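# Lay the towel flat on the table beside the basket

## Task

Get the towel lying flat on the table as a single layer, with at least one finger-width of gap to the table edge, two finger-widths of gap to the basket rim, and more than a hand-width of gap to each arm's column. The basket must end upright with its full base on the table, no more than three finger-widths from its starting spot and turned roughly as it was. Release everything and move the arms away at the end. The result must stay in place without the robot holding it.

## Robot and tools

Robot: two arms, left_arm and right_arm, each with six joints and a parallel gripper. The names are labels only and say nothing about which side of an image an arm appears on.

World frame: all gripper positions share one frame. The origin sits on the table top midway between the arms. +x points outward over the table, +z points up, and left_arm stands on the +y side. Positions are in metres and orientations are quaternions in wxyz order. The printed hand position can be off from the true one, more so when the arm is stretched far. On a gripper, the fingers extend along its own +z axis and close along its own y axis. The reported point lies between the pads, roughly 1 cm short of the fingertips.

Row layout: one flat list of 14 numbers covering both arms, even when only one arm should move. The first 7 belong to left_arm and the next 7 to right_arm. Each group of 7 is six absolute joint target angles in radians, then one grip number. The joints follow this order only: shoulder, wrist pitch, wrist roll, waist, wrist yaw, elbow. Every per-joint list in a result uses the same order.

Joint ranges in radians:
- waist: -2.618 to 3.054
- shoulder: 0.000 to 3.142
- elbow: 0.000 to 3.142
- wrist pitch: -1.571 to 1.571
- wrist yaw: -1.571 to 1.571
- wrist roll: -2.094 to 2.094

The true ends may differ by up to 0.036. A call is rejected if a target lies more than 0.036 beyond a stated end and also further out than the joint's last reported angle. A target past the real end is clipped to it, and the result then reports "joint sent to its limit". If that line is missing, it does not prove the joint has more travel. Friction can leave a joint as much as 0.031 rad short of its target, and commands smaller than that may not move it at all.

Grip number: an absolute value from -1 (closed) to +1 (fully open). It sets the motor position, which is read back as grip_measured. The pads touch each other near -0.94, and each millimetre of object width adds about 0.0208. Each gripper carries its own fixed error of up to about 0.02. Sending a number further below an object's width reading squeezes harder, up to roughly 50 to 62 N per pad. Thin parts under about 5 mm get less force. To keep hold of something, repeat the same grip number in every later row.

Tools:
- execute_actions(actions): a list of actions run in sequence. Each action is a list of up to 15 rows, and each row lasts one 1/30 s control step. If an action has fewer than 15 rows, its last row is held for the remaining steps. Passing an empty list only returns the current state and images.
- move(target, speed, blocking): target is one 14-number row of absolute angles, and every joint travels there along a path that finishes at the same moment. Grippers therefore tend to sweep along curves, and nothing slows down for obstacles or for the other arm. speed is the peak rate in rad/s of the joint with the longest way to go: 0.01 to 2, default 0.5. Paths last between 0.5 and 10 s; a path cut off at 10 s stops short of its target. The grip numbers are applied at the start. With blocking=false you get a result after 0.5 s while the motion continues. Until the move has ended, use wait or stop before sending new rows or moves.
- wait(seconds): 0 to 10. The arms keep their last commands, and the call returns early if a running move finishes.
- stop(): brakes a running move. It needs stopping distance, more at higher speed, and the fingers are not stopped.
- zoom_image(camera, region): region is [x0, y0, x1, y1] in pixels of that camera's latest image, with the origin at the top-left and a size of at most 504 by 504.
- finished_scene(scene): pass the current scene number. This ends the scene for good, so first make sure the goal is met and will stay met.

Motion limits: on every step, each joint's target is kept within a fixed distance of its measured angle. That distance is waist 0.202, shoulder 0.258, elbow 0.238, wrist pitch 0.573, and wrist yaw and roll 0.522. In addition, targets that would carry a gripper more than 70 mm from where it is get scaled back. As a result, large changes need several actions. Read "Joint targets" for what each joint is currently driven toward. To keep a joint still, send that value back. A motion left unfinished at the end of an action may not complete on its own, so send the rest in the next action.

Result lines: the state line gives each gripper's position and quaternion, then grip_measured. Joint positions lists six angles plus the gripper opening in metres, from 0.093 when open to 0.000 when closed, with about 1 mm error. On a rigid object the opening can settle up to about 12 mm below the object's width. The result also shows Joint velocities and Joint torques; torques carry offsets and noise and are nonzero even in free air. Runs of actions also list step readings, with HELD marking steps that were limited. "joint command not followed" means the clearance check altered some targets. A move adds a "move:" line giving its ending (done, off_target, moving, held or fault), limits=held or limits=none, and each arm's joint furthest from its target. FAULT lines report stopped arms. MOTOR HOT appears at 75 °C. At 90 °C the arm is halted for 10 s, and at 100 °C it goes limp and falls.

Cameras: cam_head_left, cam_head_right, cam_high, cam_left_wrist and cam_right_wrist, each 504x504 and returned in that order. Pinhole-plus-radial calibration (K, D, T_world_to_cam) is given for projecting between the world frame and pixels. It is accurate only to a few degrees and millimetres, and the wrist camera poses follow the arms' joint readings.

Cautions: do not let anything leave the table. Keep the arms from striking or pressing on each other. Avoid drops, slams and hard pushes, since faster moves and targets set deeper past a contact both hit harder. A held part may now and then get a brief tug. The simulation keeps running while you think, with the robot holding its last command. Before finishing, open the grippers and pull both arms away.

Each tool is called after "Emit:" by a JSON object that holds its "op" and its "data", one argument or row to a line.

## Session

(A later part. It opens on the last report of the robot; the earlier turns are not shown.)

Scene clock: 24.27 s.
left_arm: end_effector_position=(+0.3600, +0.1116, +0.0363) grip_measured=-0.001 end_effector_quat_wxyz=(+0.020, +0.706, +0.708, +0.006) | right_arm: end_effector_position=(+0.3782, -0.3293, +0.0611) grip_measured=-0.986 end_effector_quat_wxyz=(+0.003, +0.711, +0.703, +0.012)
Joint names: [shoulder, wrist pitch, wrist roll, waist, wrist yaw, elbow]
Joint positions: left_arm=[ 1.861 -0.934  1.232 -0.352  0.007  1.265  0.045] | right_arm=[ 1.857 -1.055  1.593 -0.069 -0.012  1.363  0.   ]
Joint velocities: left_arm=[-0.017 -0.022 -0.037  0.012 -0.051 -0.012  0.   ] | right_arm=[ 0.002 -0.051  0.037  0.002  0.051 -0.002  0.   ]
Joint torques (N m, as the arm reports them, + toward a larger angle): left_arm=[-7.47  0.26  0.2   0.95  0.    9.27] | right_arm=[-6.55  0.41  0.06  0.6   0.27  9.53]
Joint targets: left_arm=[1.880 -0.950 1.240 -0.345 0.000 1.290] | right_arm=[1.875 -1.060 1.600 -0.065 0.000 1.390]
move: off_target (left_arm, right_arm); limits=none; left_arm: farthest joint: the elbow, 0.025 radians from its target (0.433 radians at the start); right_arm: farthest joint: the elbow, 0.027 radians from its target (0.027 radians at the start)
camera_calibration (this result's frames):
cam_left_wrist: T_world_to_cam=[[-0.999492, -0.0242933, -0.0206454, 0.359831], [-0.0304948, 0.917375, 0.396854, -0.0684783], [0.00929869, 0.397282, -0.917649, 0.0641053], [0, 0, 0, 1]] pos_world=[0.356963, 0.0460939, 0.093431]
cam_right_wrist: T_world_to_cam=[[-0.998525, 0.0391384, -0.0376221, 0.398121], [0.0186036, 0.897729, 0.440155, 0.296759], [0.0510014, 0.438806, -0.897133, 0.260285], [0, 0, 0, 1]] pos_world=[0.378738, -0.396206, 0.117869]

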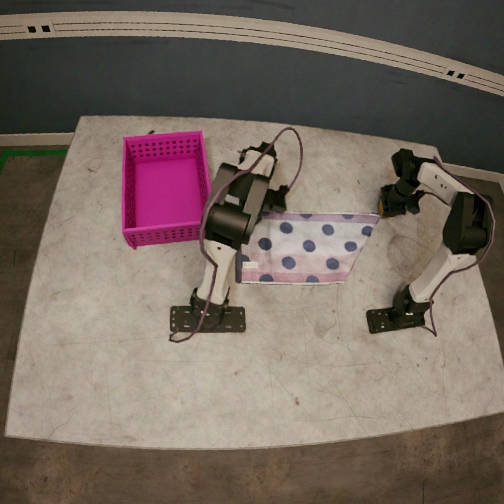

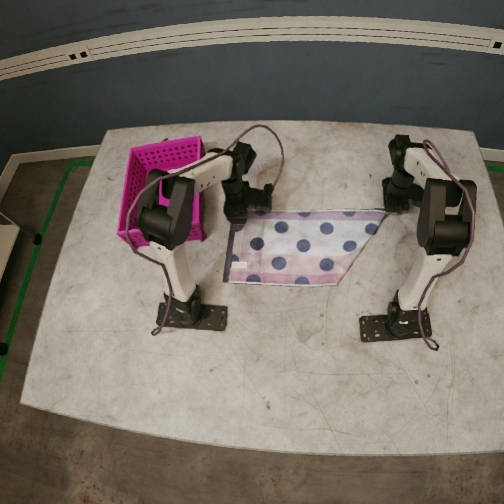

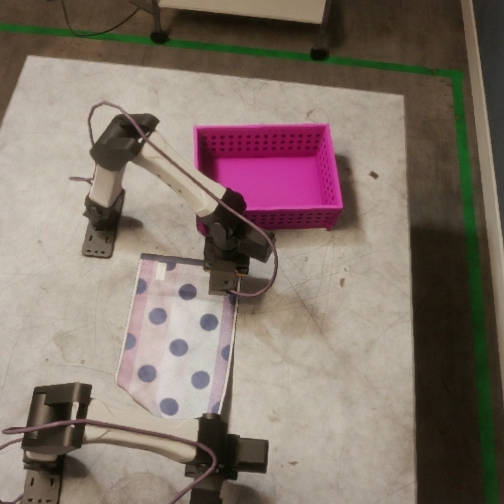

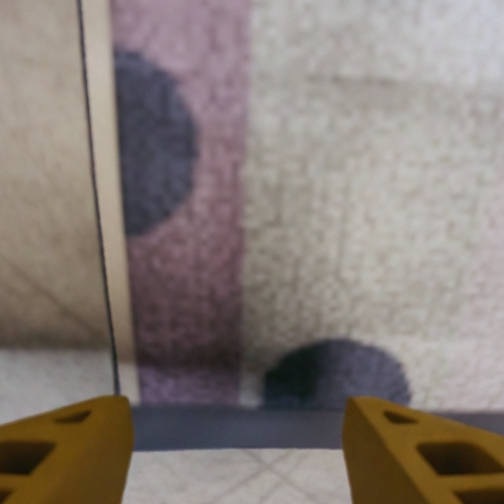

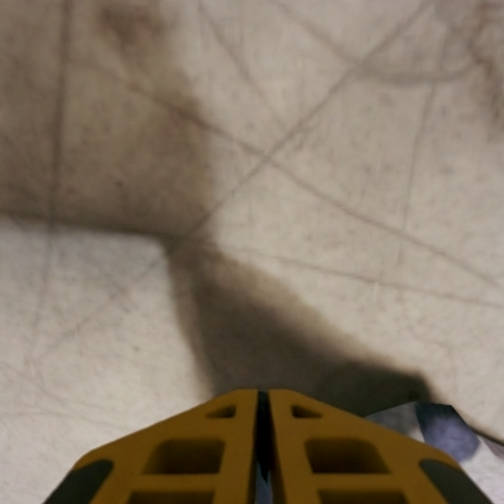

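Emit:
{"op": "move", "data": {
  "target": [1.98,-0.98,1.24,-0.345,0,1.4,0,1.875,-1.06,1.6,-0.065,0,1.39,-1],
  "speed": 0.3
}}

Emit:
{"op": "move", "data": {
  "target": [2.08,-0.92,1.24,-0.345,0,1.38,0,1.875,-1.06,1.6,-0.065,0,1.39,-1],
  "speed": 0.15
}}

Emit:
{"op": "move", "data": {
  "target": [2.08,-0.92,1.24,-0.345,0,1.38,-1,1.875,-1.06,1.6,-0.065,0,1.39,-1]
}}

Scene clock: 25.67 s.
left_arm: end_effector_position=(+0.3803, +0.1045, +0.0294) grip_measured=-0.001 end_effector_quat_wxyz=(+0.012, +0.707, +0.707, +0.002) | right_arm: end_effector_position=(+0.3782, -0.3293, +0.0611) grip_measured=-0.986 end_effector_quat_wxyz=(+0.003, +0.711, +0.703, +0.012)
Joint names: [shoulder, wrist pitch, wrist roll, waist, wrist yaw, elbow]
Joint positions: left_arm=[ 1.962 -0.961  1.233 -0.352  0.007  1.375  0.045] | right_arm=[ 1.857 -1.055  1.593 -0.069 -0.012  1.363  0.   ]
Joint velocities: left_arm=[-0.017 -0.007  0.022 -0.012 -0.066 -0.002 -0.   ] | right_arm=[-0.022  0.007 -0.066 -0.002  0.007  0.012  0.   ]
Joint torques (N m, as the arm reports them, + toward a larger angle): left_arm=[-8.29  0.25  0.13  0.86  0.    9.39] | right_arm=[-6.57  0.42  0.06  0.61  0.27  9.52]
Joint targets: left_arm=[1.980 -0.980 1.240 -0.345 -0.000 1.400] | right_arm=[1.875 -1.060 1.600 -0.065 0.000 1.390]
move: off_target (left_arm, right_arm); limits=none; left_arm: farthest joint: the elbow, 0.025 radians from its target (0.135 radians at the start); right_arm: farthest joint: the elbow, 0.027 radians from its target (0.027 radians at the start)
camera_calibration (this result's frames):
cam_left_wrist: T_world_to_cam=[[-0.999725, -0.0230772, -0.00424903, 0.379358], [-0.0228345, 0.915072, 0.402643, -0.0614284], [-0.00540373, 0.402629, -0.915347, 0.0654289], [0, 0, 0, 1]] pos_world=[0.378204, 0.0386224, 0.0862358]
cam_right_wrist: T_world_to_cam=[[-0.998525, 0.0391384, -0.0376221, 0.398121], [0.0186036, 0.897729, 0.440155, 0.296759], [0.0510014, 0.438806, -0.897133, 0.260285], [0, 0, 0, 1]] pos_world=[0.378738, -0.396206, 0.117869]

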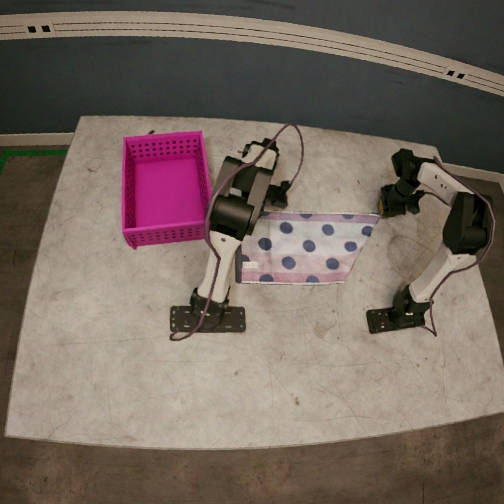

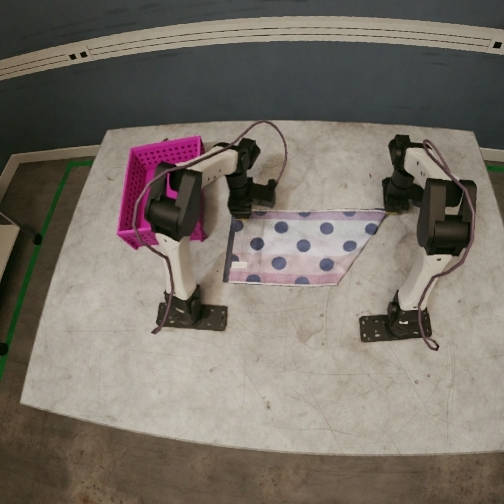

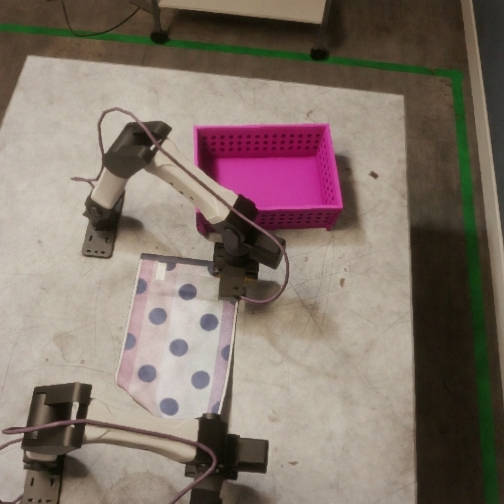

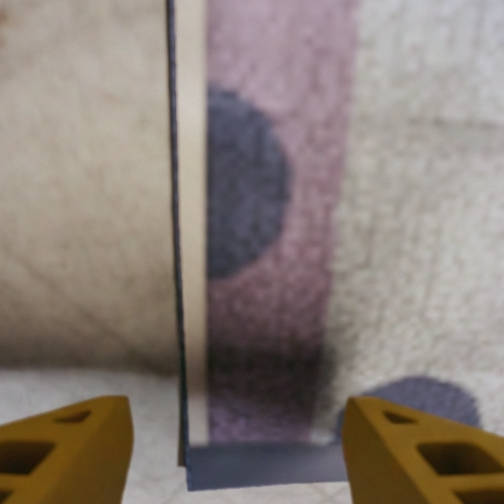

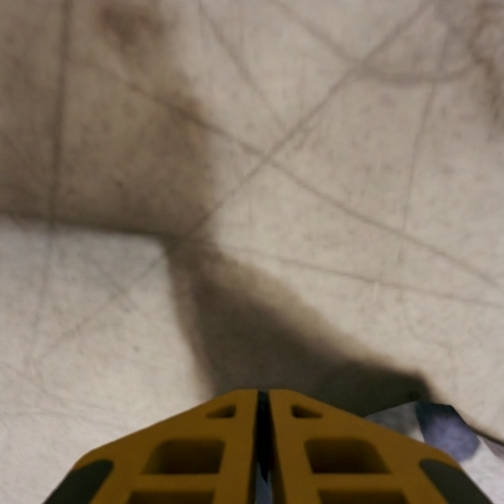

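Scene clock: 26.70 s.
left_arm: end_effector_position=(+0.3765, +0.1058, +0.0087) grip_measured=-0.001 end_effector_quat_wxyz=(-0.013, +0.707, +0.707, -0.010) | right_arm: end_effector_position=(+0.3782, -0.3293, +0.0611) grip_measured=-0.986 end_effector_quat_wxyz=(+0.003, +0.711, +0.703, +0.012)
Joint names: [shoulder, wrist pitch, wrist roll, waist, wrist yaw, elbow]
Joint positions: left_arm=[ 2.023 -0.954  1.233 -0.352  0.007  1.375  0.045] | right_arm=[ 1.857 -1.055  1.593 -0.069 -0.012  1.363  0.   ]
Joint velocities: left_arm=[ 0.007 -0.022 -0.037  0.002  0.051 -0.002 -0.   ] | right_arm=[-0.017  0.007 -0.051  0.007  0.007 -0.002  0.   ]
Joint torques (N m, as the arm reports them, + toward a larger angle): left_arm=[-5.93  0.63  0.16  0.9   0.03  7.43] | right_arm=[-6.58  0.42  0.05  0.61  0.27  9.51]
Joint targets: left_arm=[2.080 -0.920 1.240 -0.345 -0.000 1.380] | right_arm=[1.875 -1.060 1.600 -0.065 -0.000 1.390]
move: off_target (left_arm, right_arm); limits=none; left_arm: farthest joint: the shoulder, 0.057 radians from its target (0.118 radians at the start); right_arm: farthest joint: the elbow, 0.027 radians from its target (0.027 radians at the start)
camera_calibration (this result's frames):
cam_left_wrist: T_world_to_cam=[[-0.998663, -0.0234494, 0.0460679, 0.374668], [-0.00196376, 0.907756, 0.419494, -0.0616339], [-0.0516553, 0.418843, -0.906588, 0.0615226], [0, 0, 0, 1]] pos_world=[0.377224, 0.038966, 0.0643706]
cam_right_wrist: T_world_to_cam=[[-0.998525, 0.0391384, -0.0376221, 0.398121], [0.0186036, 0.897729, 0.440155, 0.296759], [0.0510014, 0.438806, -0.897133, 0.260285], [0, 0, 0, 1]] pos_world=[0.378738, -0.396206, 0.117869]

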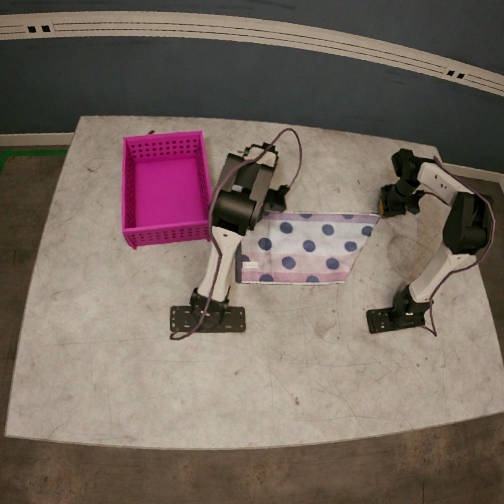

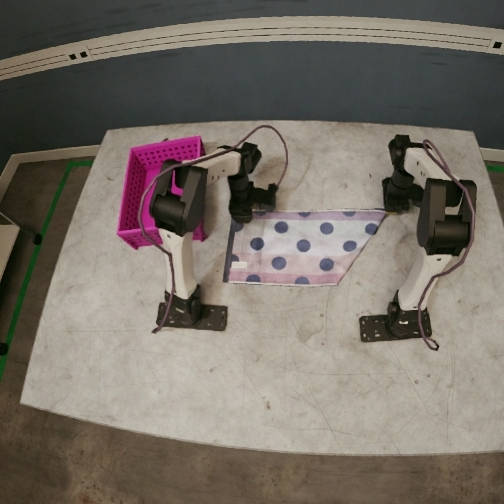

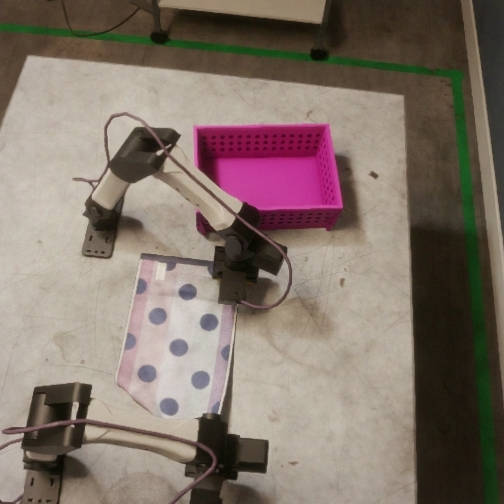

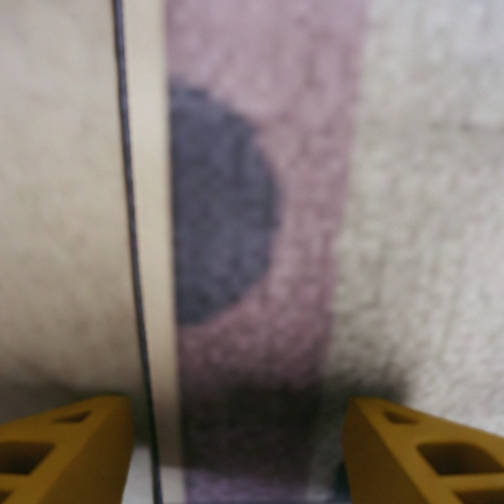

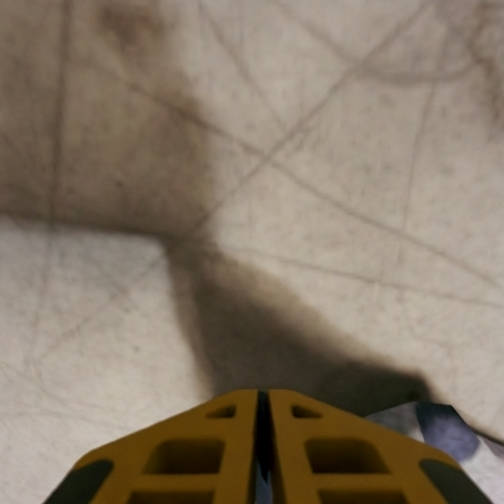

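Scene clock: 27.40 s.
left_arm: end_effector_position=(+0.3735, +0.1059, +0.0117) grip_measured=-0.993 end_effector_quat_wxyz=(-0.014, +0.707, +0.707, -0.014) | right_arm: end_effector_position=(+0.3782, -0.3293, +0.0611) grip_measured=-0.986 end_effector_quat_wxyz=(+0.003, +0.711, +0.703, +0.012)
Joint names: [shoulder, wrist pitch, wrist roll, waist, wrist yaw, elbow]
Joint positions: left_arm=[ 2.014 -0.969  1.233 -0.352  0.012  1.375  0.   ] | right_arm=[ 1.857 -1.055  1.593 -0.069 -0.012  1.363  0.   ]
Joint velocities: left_arm=[-0.007 -0.022 -0.095 -0.002 -0.022 -0.017  0.   ] | right_arm=[-0.002  0.037 -0.007  0.007 -0.022 -0.002  0.   ]
Joint torques (N m, as the arm reports them, + toward a larger angle): left_arm=[-5.29  0.79  0.15  0.9  -0.06  7.4 ] | right_arm=[-6.58  0.41  0.07  0.6   0.27  9.56]
Joint targets: left_arm=[2.080 -0.920 1.240 -0.345 -0.000 1.380] | right_arm=[1.875 -1.060 1.600 -0.065 -0.000 1.390]
move: off_target (left_arm, right_arm); limits=none; left_arm: farthest joint: the shoulder, 0.066 radians from its target (0.057 radians at the start); right_arm: farthest joint: the elbow, 0.027 radians from its target (0.027 radians at the start)
camera_calibration (this result's frames):
cam_left_wrist: T_world_to_cam=[[-0.998245, -0.0234944, 0.0543657, 0.371321], [0.0013176, 0.908913, 0.416985, -0.0642847], [-0.0592105, 0.416324, -0.907286, 0.0671245], [0, 0, 0, 1]] pos_world=[0.374728, 0.0392076, 0.0675197]
cam_right_wrist: T_world_to_cam=[[-0.998525, 0.0391384, -0.0376221, 0.398121], [0.0186036, 0.897729, 0.440155, 0.296759], [0.0510014, 0.438806, -0.897133, 0.260285], [0, 0, 0, 1]] pos_world=[0.378738, -0.396206, 0.117869]

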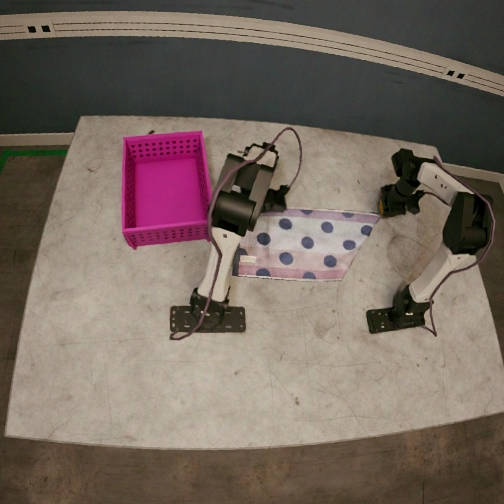

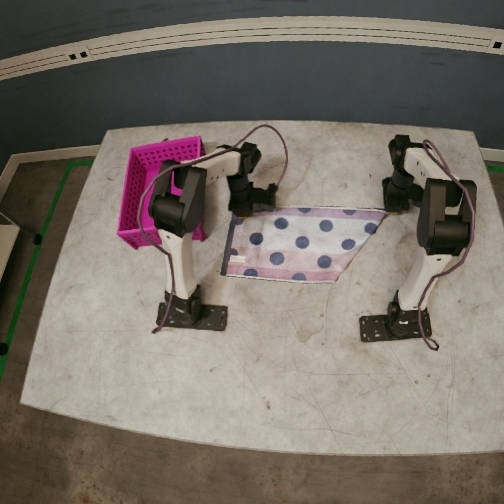

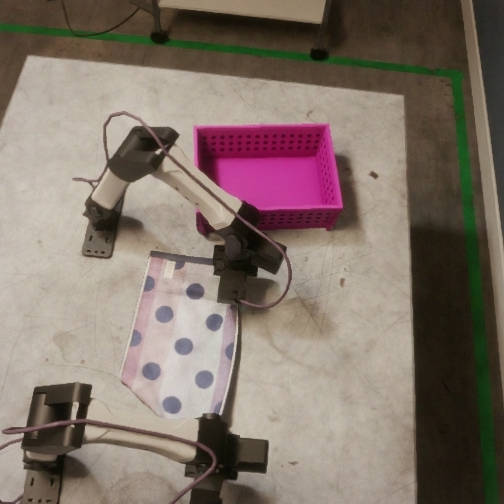

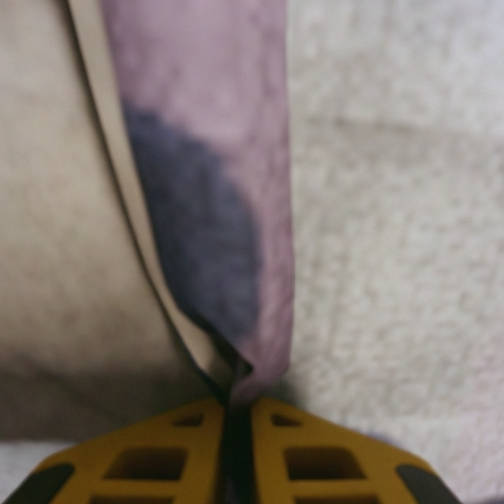

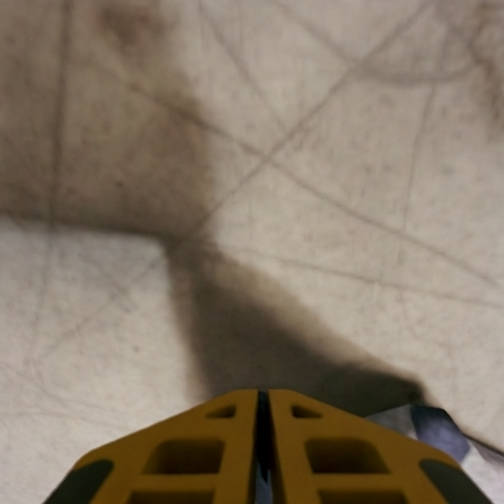

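Emit:
{"op": "move", "data": {
  "target": [1.06,-1.38,0.95,-0.65,0,1.365,-1,0.99,-1.52,1.5,-0.17,0,1.46,-1]
}}

Scene clock: 30.23 s.
left_arm: end_effector_position=(+0.2214, +0.0908, +0.2661) grip_measured=-0.994 end_effector_quat_wxyz=(+0.255, +0.689, +0.678, +0.038) | right_arm: end_effector_position=(+0.2228, -0.3481, +0.2824) grip_measured=-0.986 end_effector_quat_wxyz=(+0.185, +0.689, +0.681, +0.168)
Joint names: [shoulder, wrist pitch, wrist roll, waist, wrist yaw, elbow]
Joint positions: left_arm=[ 1.065 -1.36   0.958 -0.641  0.01   1.375  0.   ] | right_arm=[ 0.995 -1.509  1.507 -0.159 -0.012  1.439  0.   ]
Joint velocities: left_arm=[0.007 0.081 0.066 0.007 0.066 0.007 0.   ] | right_arm=[ 0.002  0.022 -0.051 -0.002 -0.022 -0.002  0.   ]
Joint torques (N m, as the arm reports them, + toward a larger angle): left_arm=[-1.69  1.21 -0.05 -0.44 -0.04  6.44] | right_arm=[-0.32  1.34 -0.14 -0.59  0.26  8.41]
Joint targets: left_arm=[1.060 -1.380 0.950 -0.650 0.000 1.365] | right_arm=[0.990 -1.520 1.500 -0.170 -0.000 1.460]
move: off_target (right_arm); limits=none; left_arm: farthest joint: the wrist pitch, 0.020 radians from its target (0.411 radians at the start); right_arm: farthest joint: the elbow, 0.021 radians from its target (0.097 radians at the start)
camera_calibration (this result's frames):
cam_left_wrist: T_world_to_cam=[[-0.921576, -0.0651458, -0.382692, 0.308317], [-0.106527, 0.990414, 0.0879333, -0.0524264], [0.373295, 0.121804, -0.919682, 0.229498], [0, 0, 0, 1]] pos_world=[0.192882, 0.0440555, 0.333666]
cam_right_wrist: T_world_to_cam=[[-0.866003, 0.0328585, -0.498957, 0.3506], [-0.175877, 0.914063, 0.365453, 0.28921], [0.468087, 0.404238, -0.785803, 0.338593], [0, 0, 0, 1]] pos_world=[0.195995, -0.412749, 0.335309]

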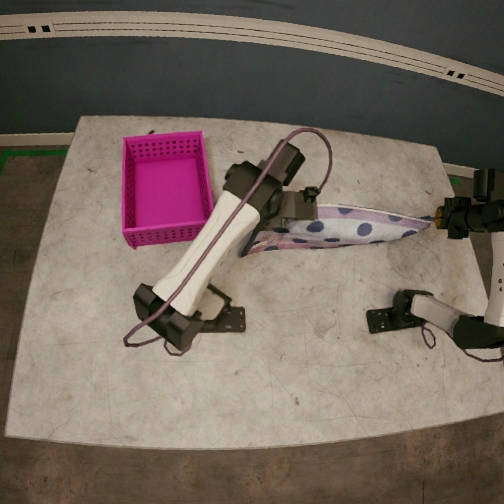

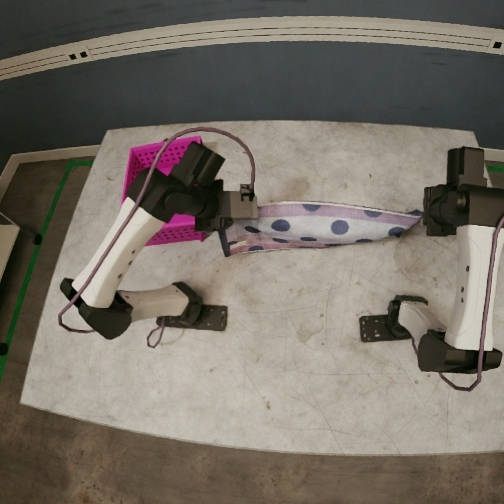

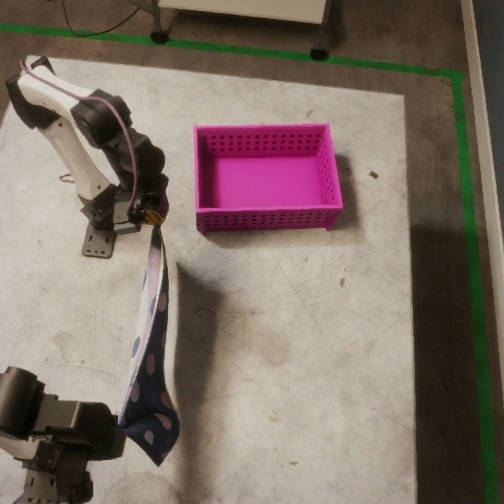

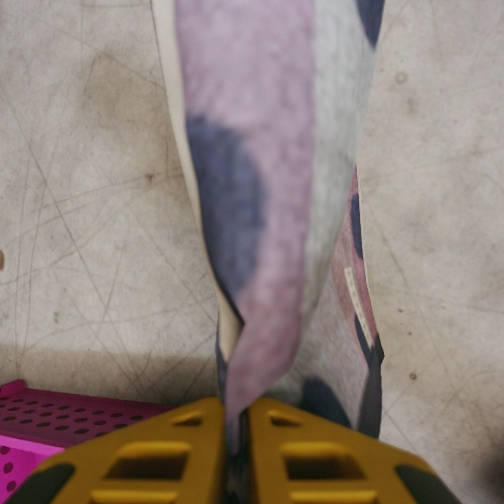

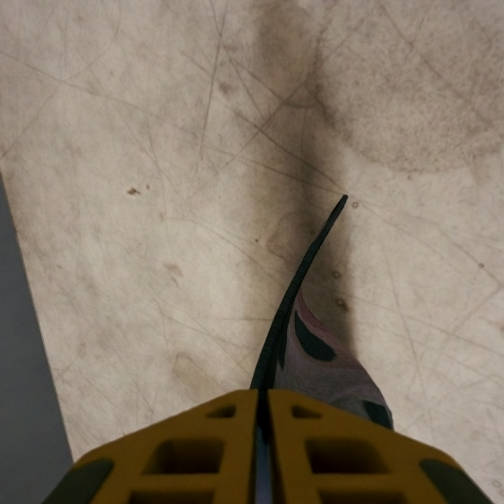

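Emit:
{"op": "move", "data": {
  "target": [1.565,-1.25,1.15,-0.44,0,1.52,-1,1.54,-1.33,1.5,-0.14,0,1.52,-1],
  "speed": 1.1
}}

Scene clock: 31.90 s.
left_arm: end_effector_position=(+0.3314, +0.0881, +0.1855) grip_measured=-0.994 end_effector_quat_wxyz=(+0.115, +0.704, +0.700, +0.037) | right_arm: end_effector_position=(+0.3368, -0.3537, +0.1867) grip_measured=-0.986 end_effector_quat_wxyz=(+0.065, +0.705, +0.703, +0.064)
Joint names: [shoulder, wrist pitch, wrist roll, waist, wrist yaw, elbow]
Joint positions: left_arm=[ 1.563 -1.262  1.142 -0.448  0.01   1.496  0.   ] | right_arm=[ 1.539 -1.339  1.506 -0.148 -0.012  1.489  0.   ]
Joint velocities: left_arm=[ 0.022  0.007  0.007 -0.002 -0.007  0.002  0.   ] | right_arm=[ 0.022  0.081  0.051 -0.007 -0.007 -0.012  0.   ]
Joint torques (N m, as the arm reports them, + toward a larger angle): left_arm=[-6.15  1.    0.15  0.96 -0.02  9.89] | right_arm=[-5.22  0.92 -0.1   0.92  0.28 10.18]
Joint targets: left_arm=[1.565 -1.250 1.150 -0.440 0.000 1.520] | right_arm=[1.540 -1.330 1.500 -0.140 0.000 1.520]
move: off_target (left_arm, right_arm); limits=none; left_arm: farthest joint: the elbow, 0.024 radians from its target (0.145 radians at the start); right_arm: farthest joint: the elbow, 0.031 radians from its target (0.081 radians at the start)
camera_calibration (this result's frames):
cam_left_wrist: T_world_to_cam=[[-0.980133, -0.0271434, -0.196476, 0.360193], [-0.0868207, 0.94936, 0.301955, -0.0735212], [0.17833, 0.313014, -0.932856, 0.164927], [0, 0, 0, 1]] pos_world=[0.317243, 0.0279506, 0.246823]
cam_right_wrist: T_world_to_cam=[[-0.979761, 0.0305694, -0.197825, 0.38306], [-0.0576242, 0.903363, 0.424988, 0.294638], [0.191699, 0.427786, -0.883318, 0.331929], [0, 0, 0, 1]] pos_world=[0.328655, -0.41987, 0.24376]

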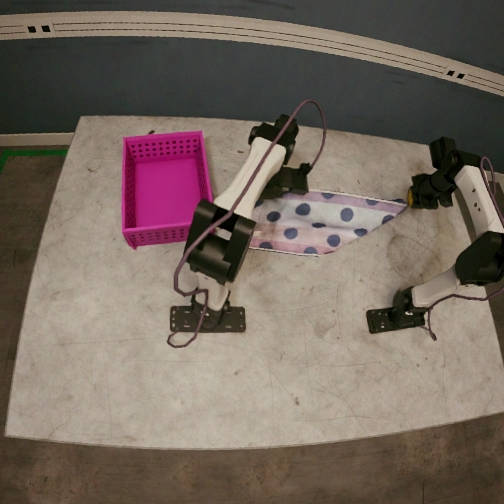

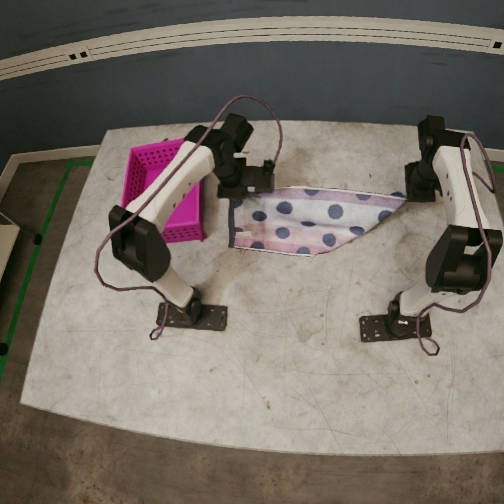

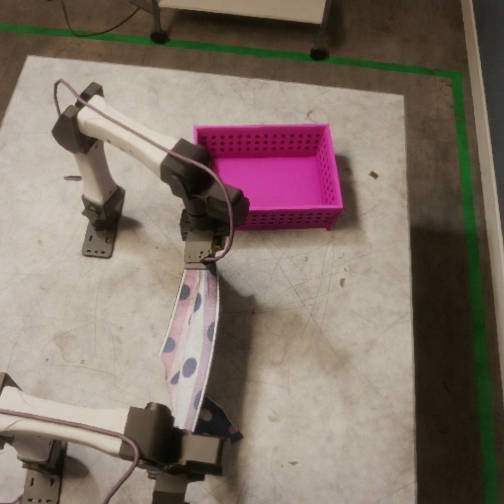

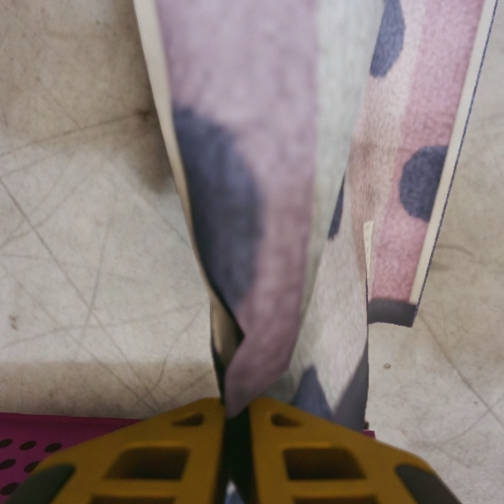

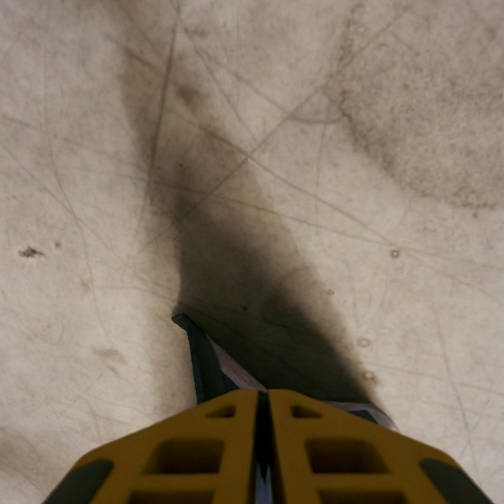

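Emit:
{"op": "move", "data": {
  "target": [1.565,-1.25,1.15,-0.44,0,1.52,-1,1.72,-1.45,2.05,-0.095,0,1.92,-1]
}}

Scene clock: 34.20 s.
left_arm: end_effector_position=(+0.3316, +0.0879, +0.1856) grip_measured=-0.994 end_effector_quat_wxyz=(+0.115, +0.704, +0.700, +0.037) | right_arm: end_effector_position=(+0.3944, -0.3409, +0.2511) grip_measured=-0.986 end_effector_quat_wxyz=(+0.080, +0.847, +0.507, +0.139)
Joint names: [shoulder, wrist pitch, wrist roll, waist, wrist yaw, elbow]
Joint positions: left_arm=[ 1.563 -1.261  1.142 -0.448  0.01   1.496  0.   ] | right_arm=[ 1.702 -1.442  2.042 -0.102 -0.012  1.895  0.   ]
Joint velocities: left_arm=[-0.017  0.007 -0.022 -0.017  0.022  0.007  0.   ] | right_arm=[-0.022 -0.051  0.037  0.007  0.037  0.007  0.   ]
Joint torques (N m, as the arm reports them, + toward a larger angle): left_arm=[-6.26  0.99  0.14  0.96 -0.05  9.98] | right_arm=[-5.29  0.99  0.13  0.86  0.25  9.46]
Joint targets: left_arm=[1.565 -1.250 1.150 -0.440 -0.000 1.520] | right_arm=[1.720 -1.450 2.050 -0.095 -0.000 1.920]
move: off_target (left_arm, right_arm); limits=none; left_arm: farthest joint: the elbow, 0.024 radians from its target (0.024 radians at the start); right_arm: farthest joint: the elbow, 0.025 radians from its target (0.431 radians at the start)
camera_calibration (this result's frames):
cam_left_wrist: T_world_to_cam=[[-0.979932, -0.0264802, -0.197567, 0.36052], [-0.0864562, 0.949521, 0.301556, -0.0734736], [0.179609, 0.312585, -0.932755, 0.164576], [0, 0, 0, 1]] pos_world=[0.317374, 0.0278674, 0.246892]
cam_right_wrist: T_world_to_cam=[[-0.818397, 0.497256, -0.288032, 0.569929], [0.283212, 0.785143, 0.550764, 0.0527423], [0.500017, 0.36917, -0.783388, 0.205656], [0, 0, 0, 1]] pos_world=[0.348659, -0.400733, 0.296217]

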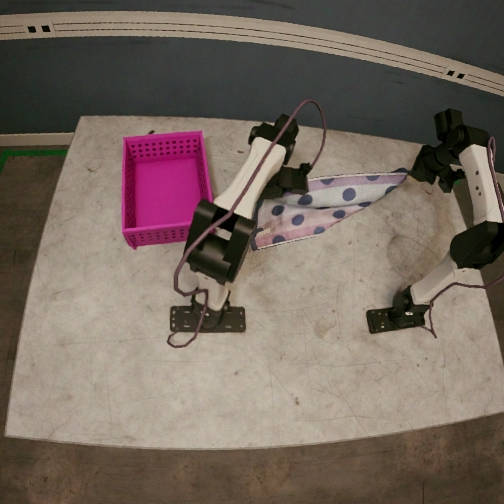

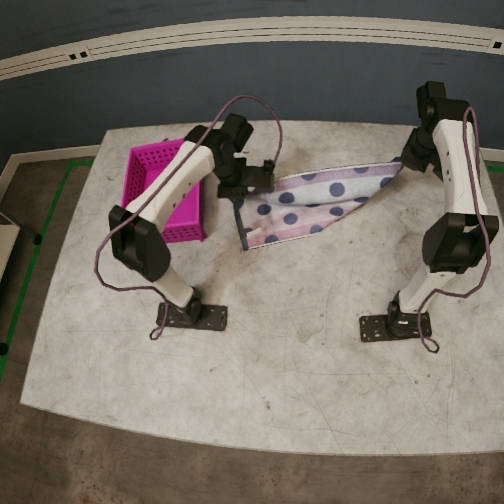

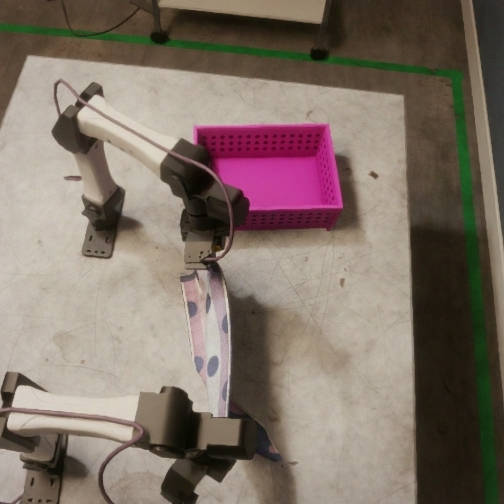

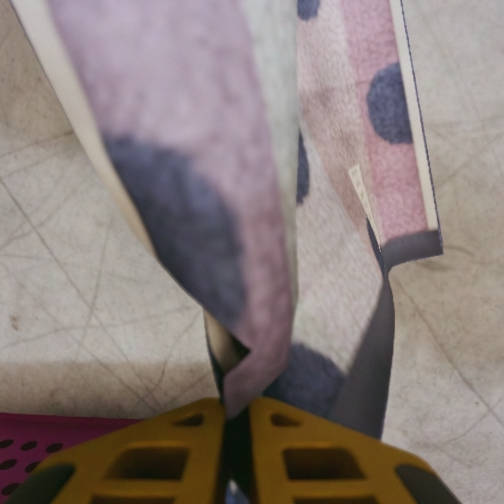

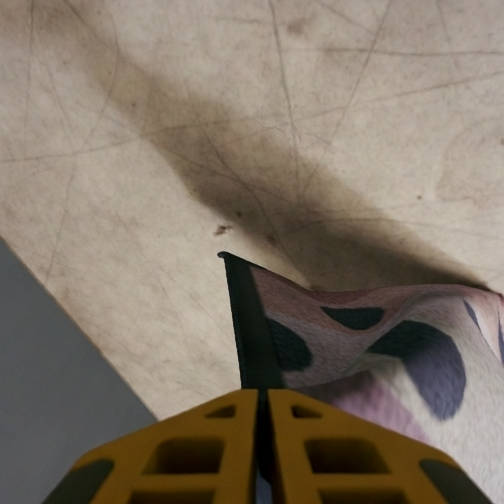

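Emit:
{"op": "move", "data": {
  "target": [1.565,-1.25,1.15,-0.44,0,1.52,-1,1.7,-1.5,0.5,-0.085,0,1.96,-1],
  "speed": 1
}}

Scene clock: 36.93 s.
left_arm: end_effector_position=(+0.3318, +0.0878, +0.1857) grip_measured=-0.994 end_effector_quat_wxyz=(+0.116, +0.704, +0.700, +0.037) | right_arm: end_effector_position=(+0.3878, -0.3374, +0.2593) grip_measured=-0.986 end_effector_quat_wxyz=(+0.149, +0.253, +0.955, +0.044)
Joint names: [shoulder, wrist pitch, wrist roll, waist, wrist yaw, elbow]
Joint positions: left_arm=[ 1.563 -1.26   1.142 -0.448  0.01   1.496  0.   ] | right_arm=[ 1.702 -1.491  0.508 -0.093 -0.012  1.934  0.   ]
Joint velocities: left_arm=[-0.032  0.066 -0.007 -0.007  0.037  0.007  0.   ] | right_arm=[-0.007 -0.066  0.037 -0.007  0.022 -0.002  0.   ]
Joint torques (N m, as the arm reports them, + toward a larger angle): left_arm=[-6.18  0.98  0.14  0.97 -0.05  9.94] | right_arm=[-6.53  1.05 -0.14  0.88  0.23  9.46]
Joint targets: left_arm=[1.565 -1.250 1.150 -0.440 -0.000 1.520] | right_arm=[1.700 -1.500 0.500 -0.085 0.000 1.960]
move: off_target (left_arm, right_arm); limits=none; left_arm: farthest joint: the elbow, 0.024 radians from its target (0.024 radians at the start); right_arm: farthest joint: the elbow, 0.026 radians from its target (0.065 radians at the start)
camera_calibration (this result's frames):
cam_left_wrist: T_world_to_cam=[[-0.979726, -0.0265753, -0.198572, 0.360897], [-0.0867691, 0.949665, 0.30101, -0.0731727], [0.180578, 0.312137, -0.932718, 0.16434], [0, 0, 0, 1]] pos_world=[0.317554, 0.0277838, 0.246973]
cam_right_wrist: T_world_to_cam=[[-0.488525, -0.853336, -0.1821, -0.0459801], [-0.870169, 0.461057, 0.173873, 0.482942], [-0.0644136, 0.243399, -0.967785, 0.438381], [0, 0, 0, 1]] pos_world=[0.426017, -0.368602, 0.331915]

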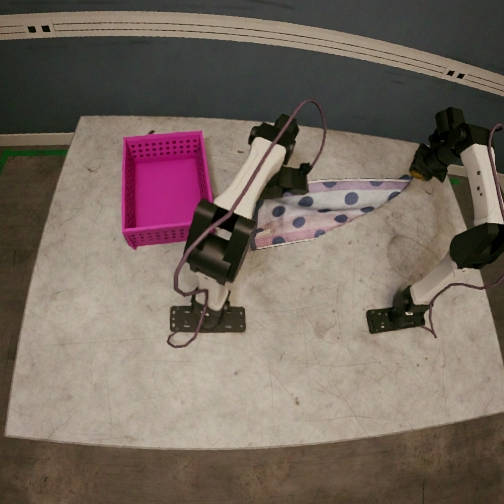

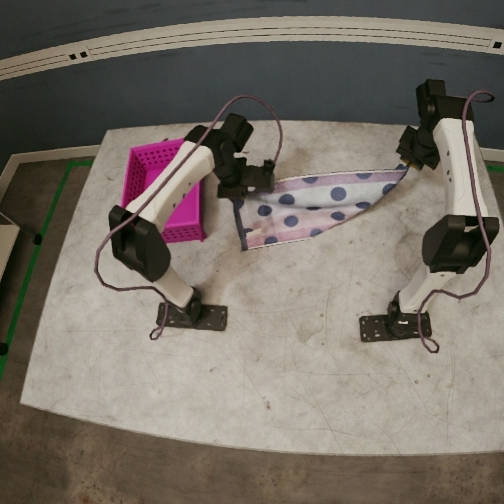

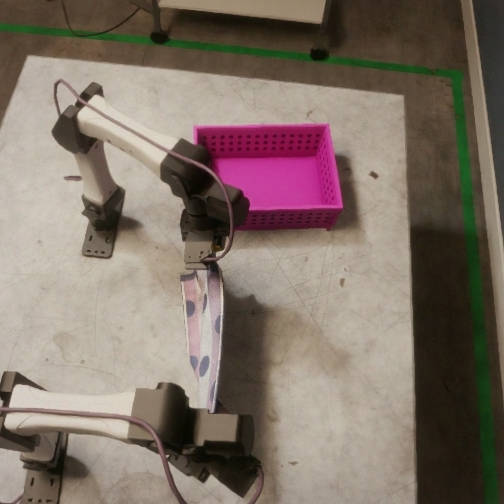

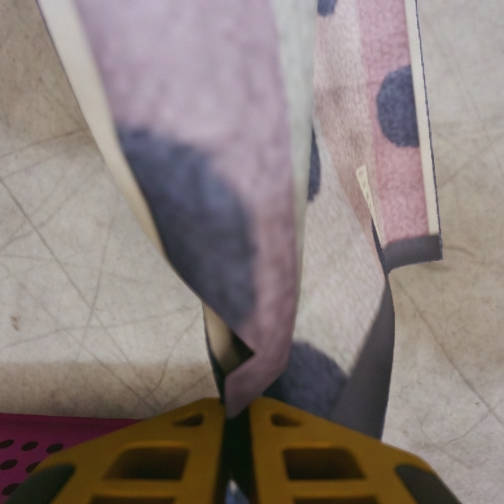

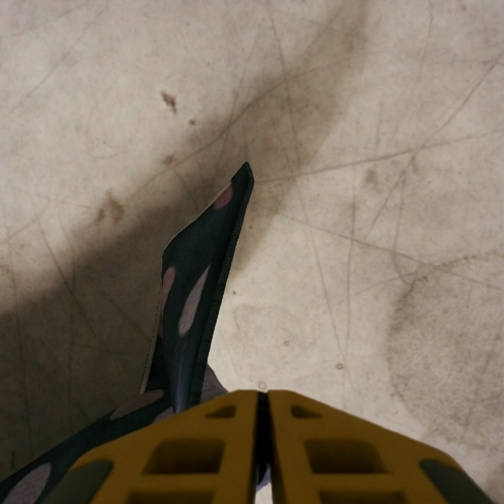

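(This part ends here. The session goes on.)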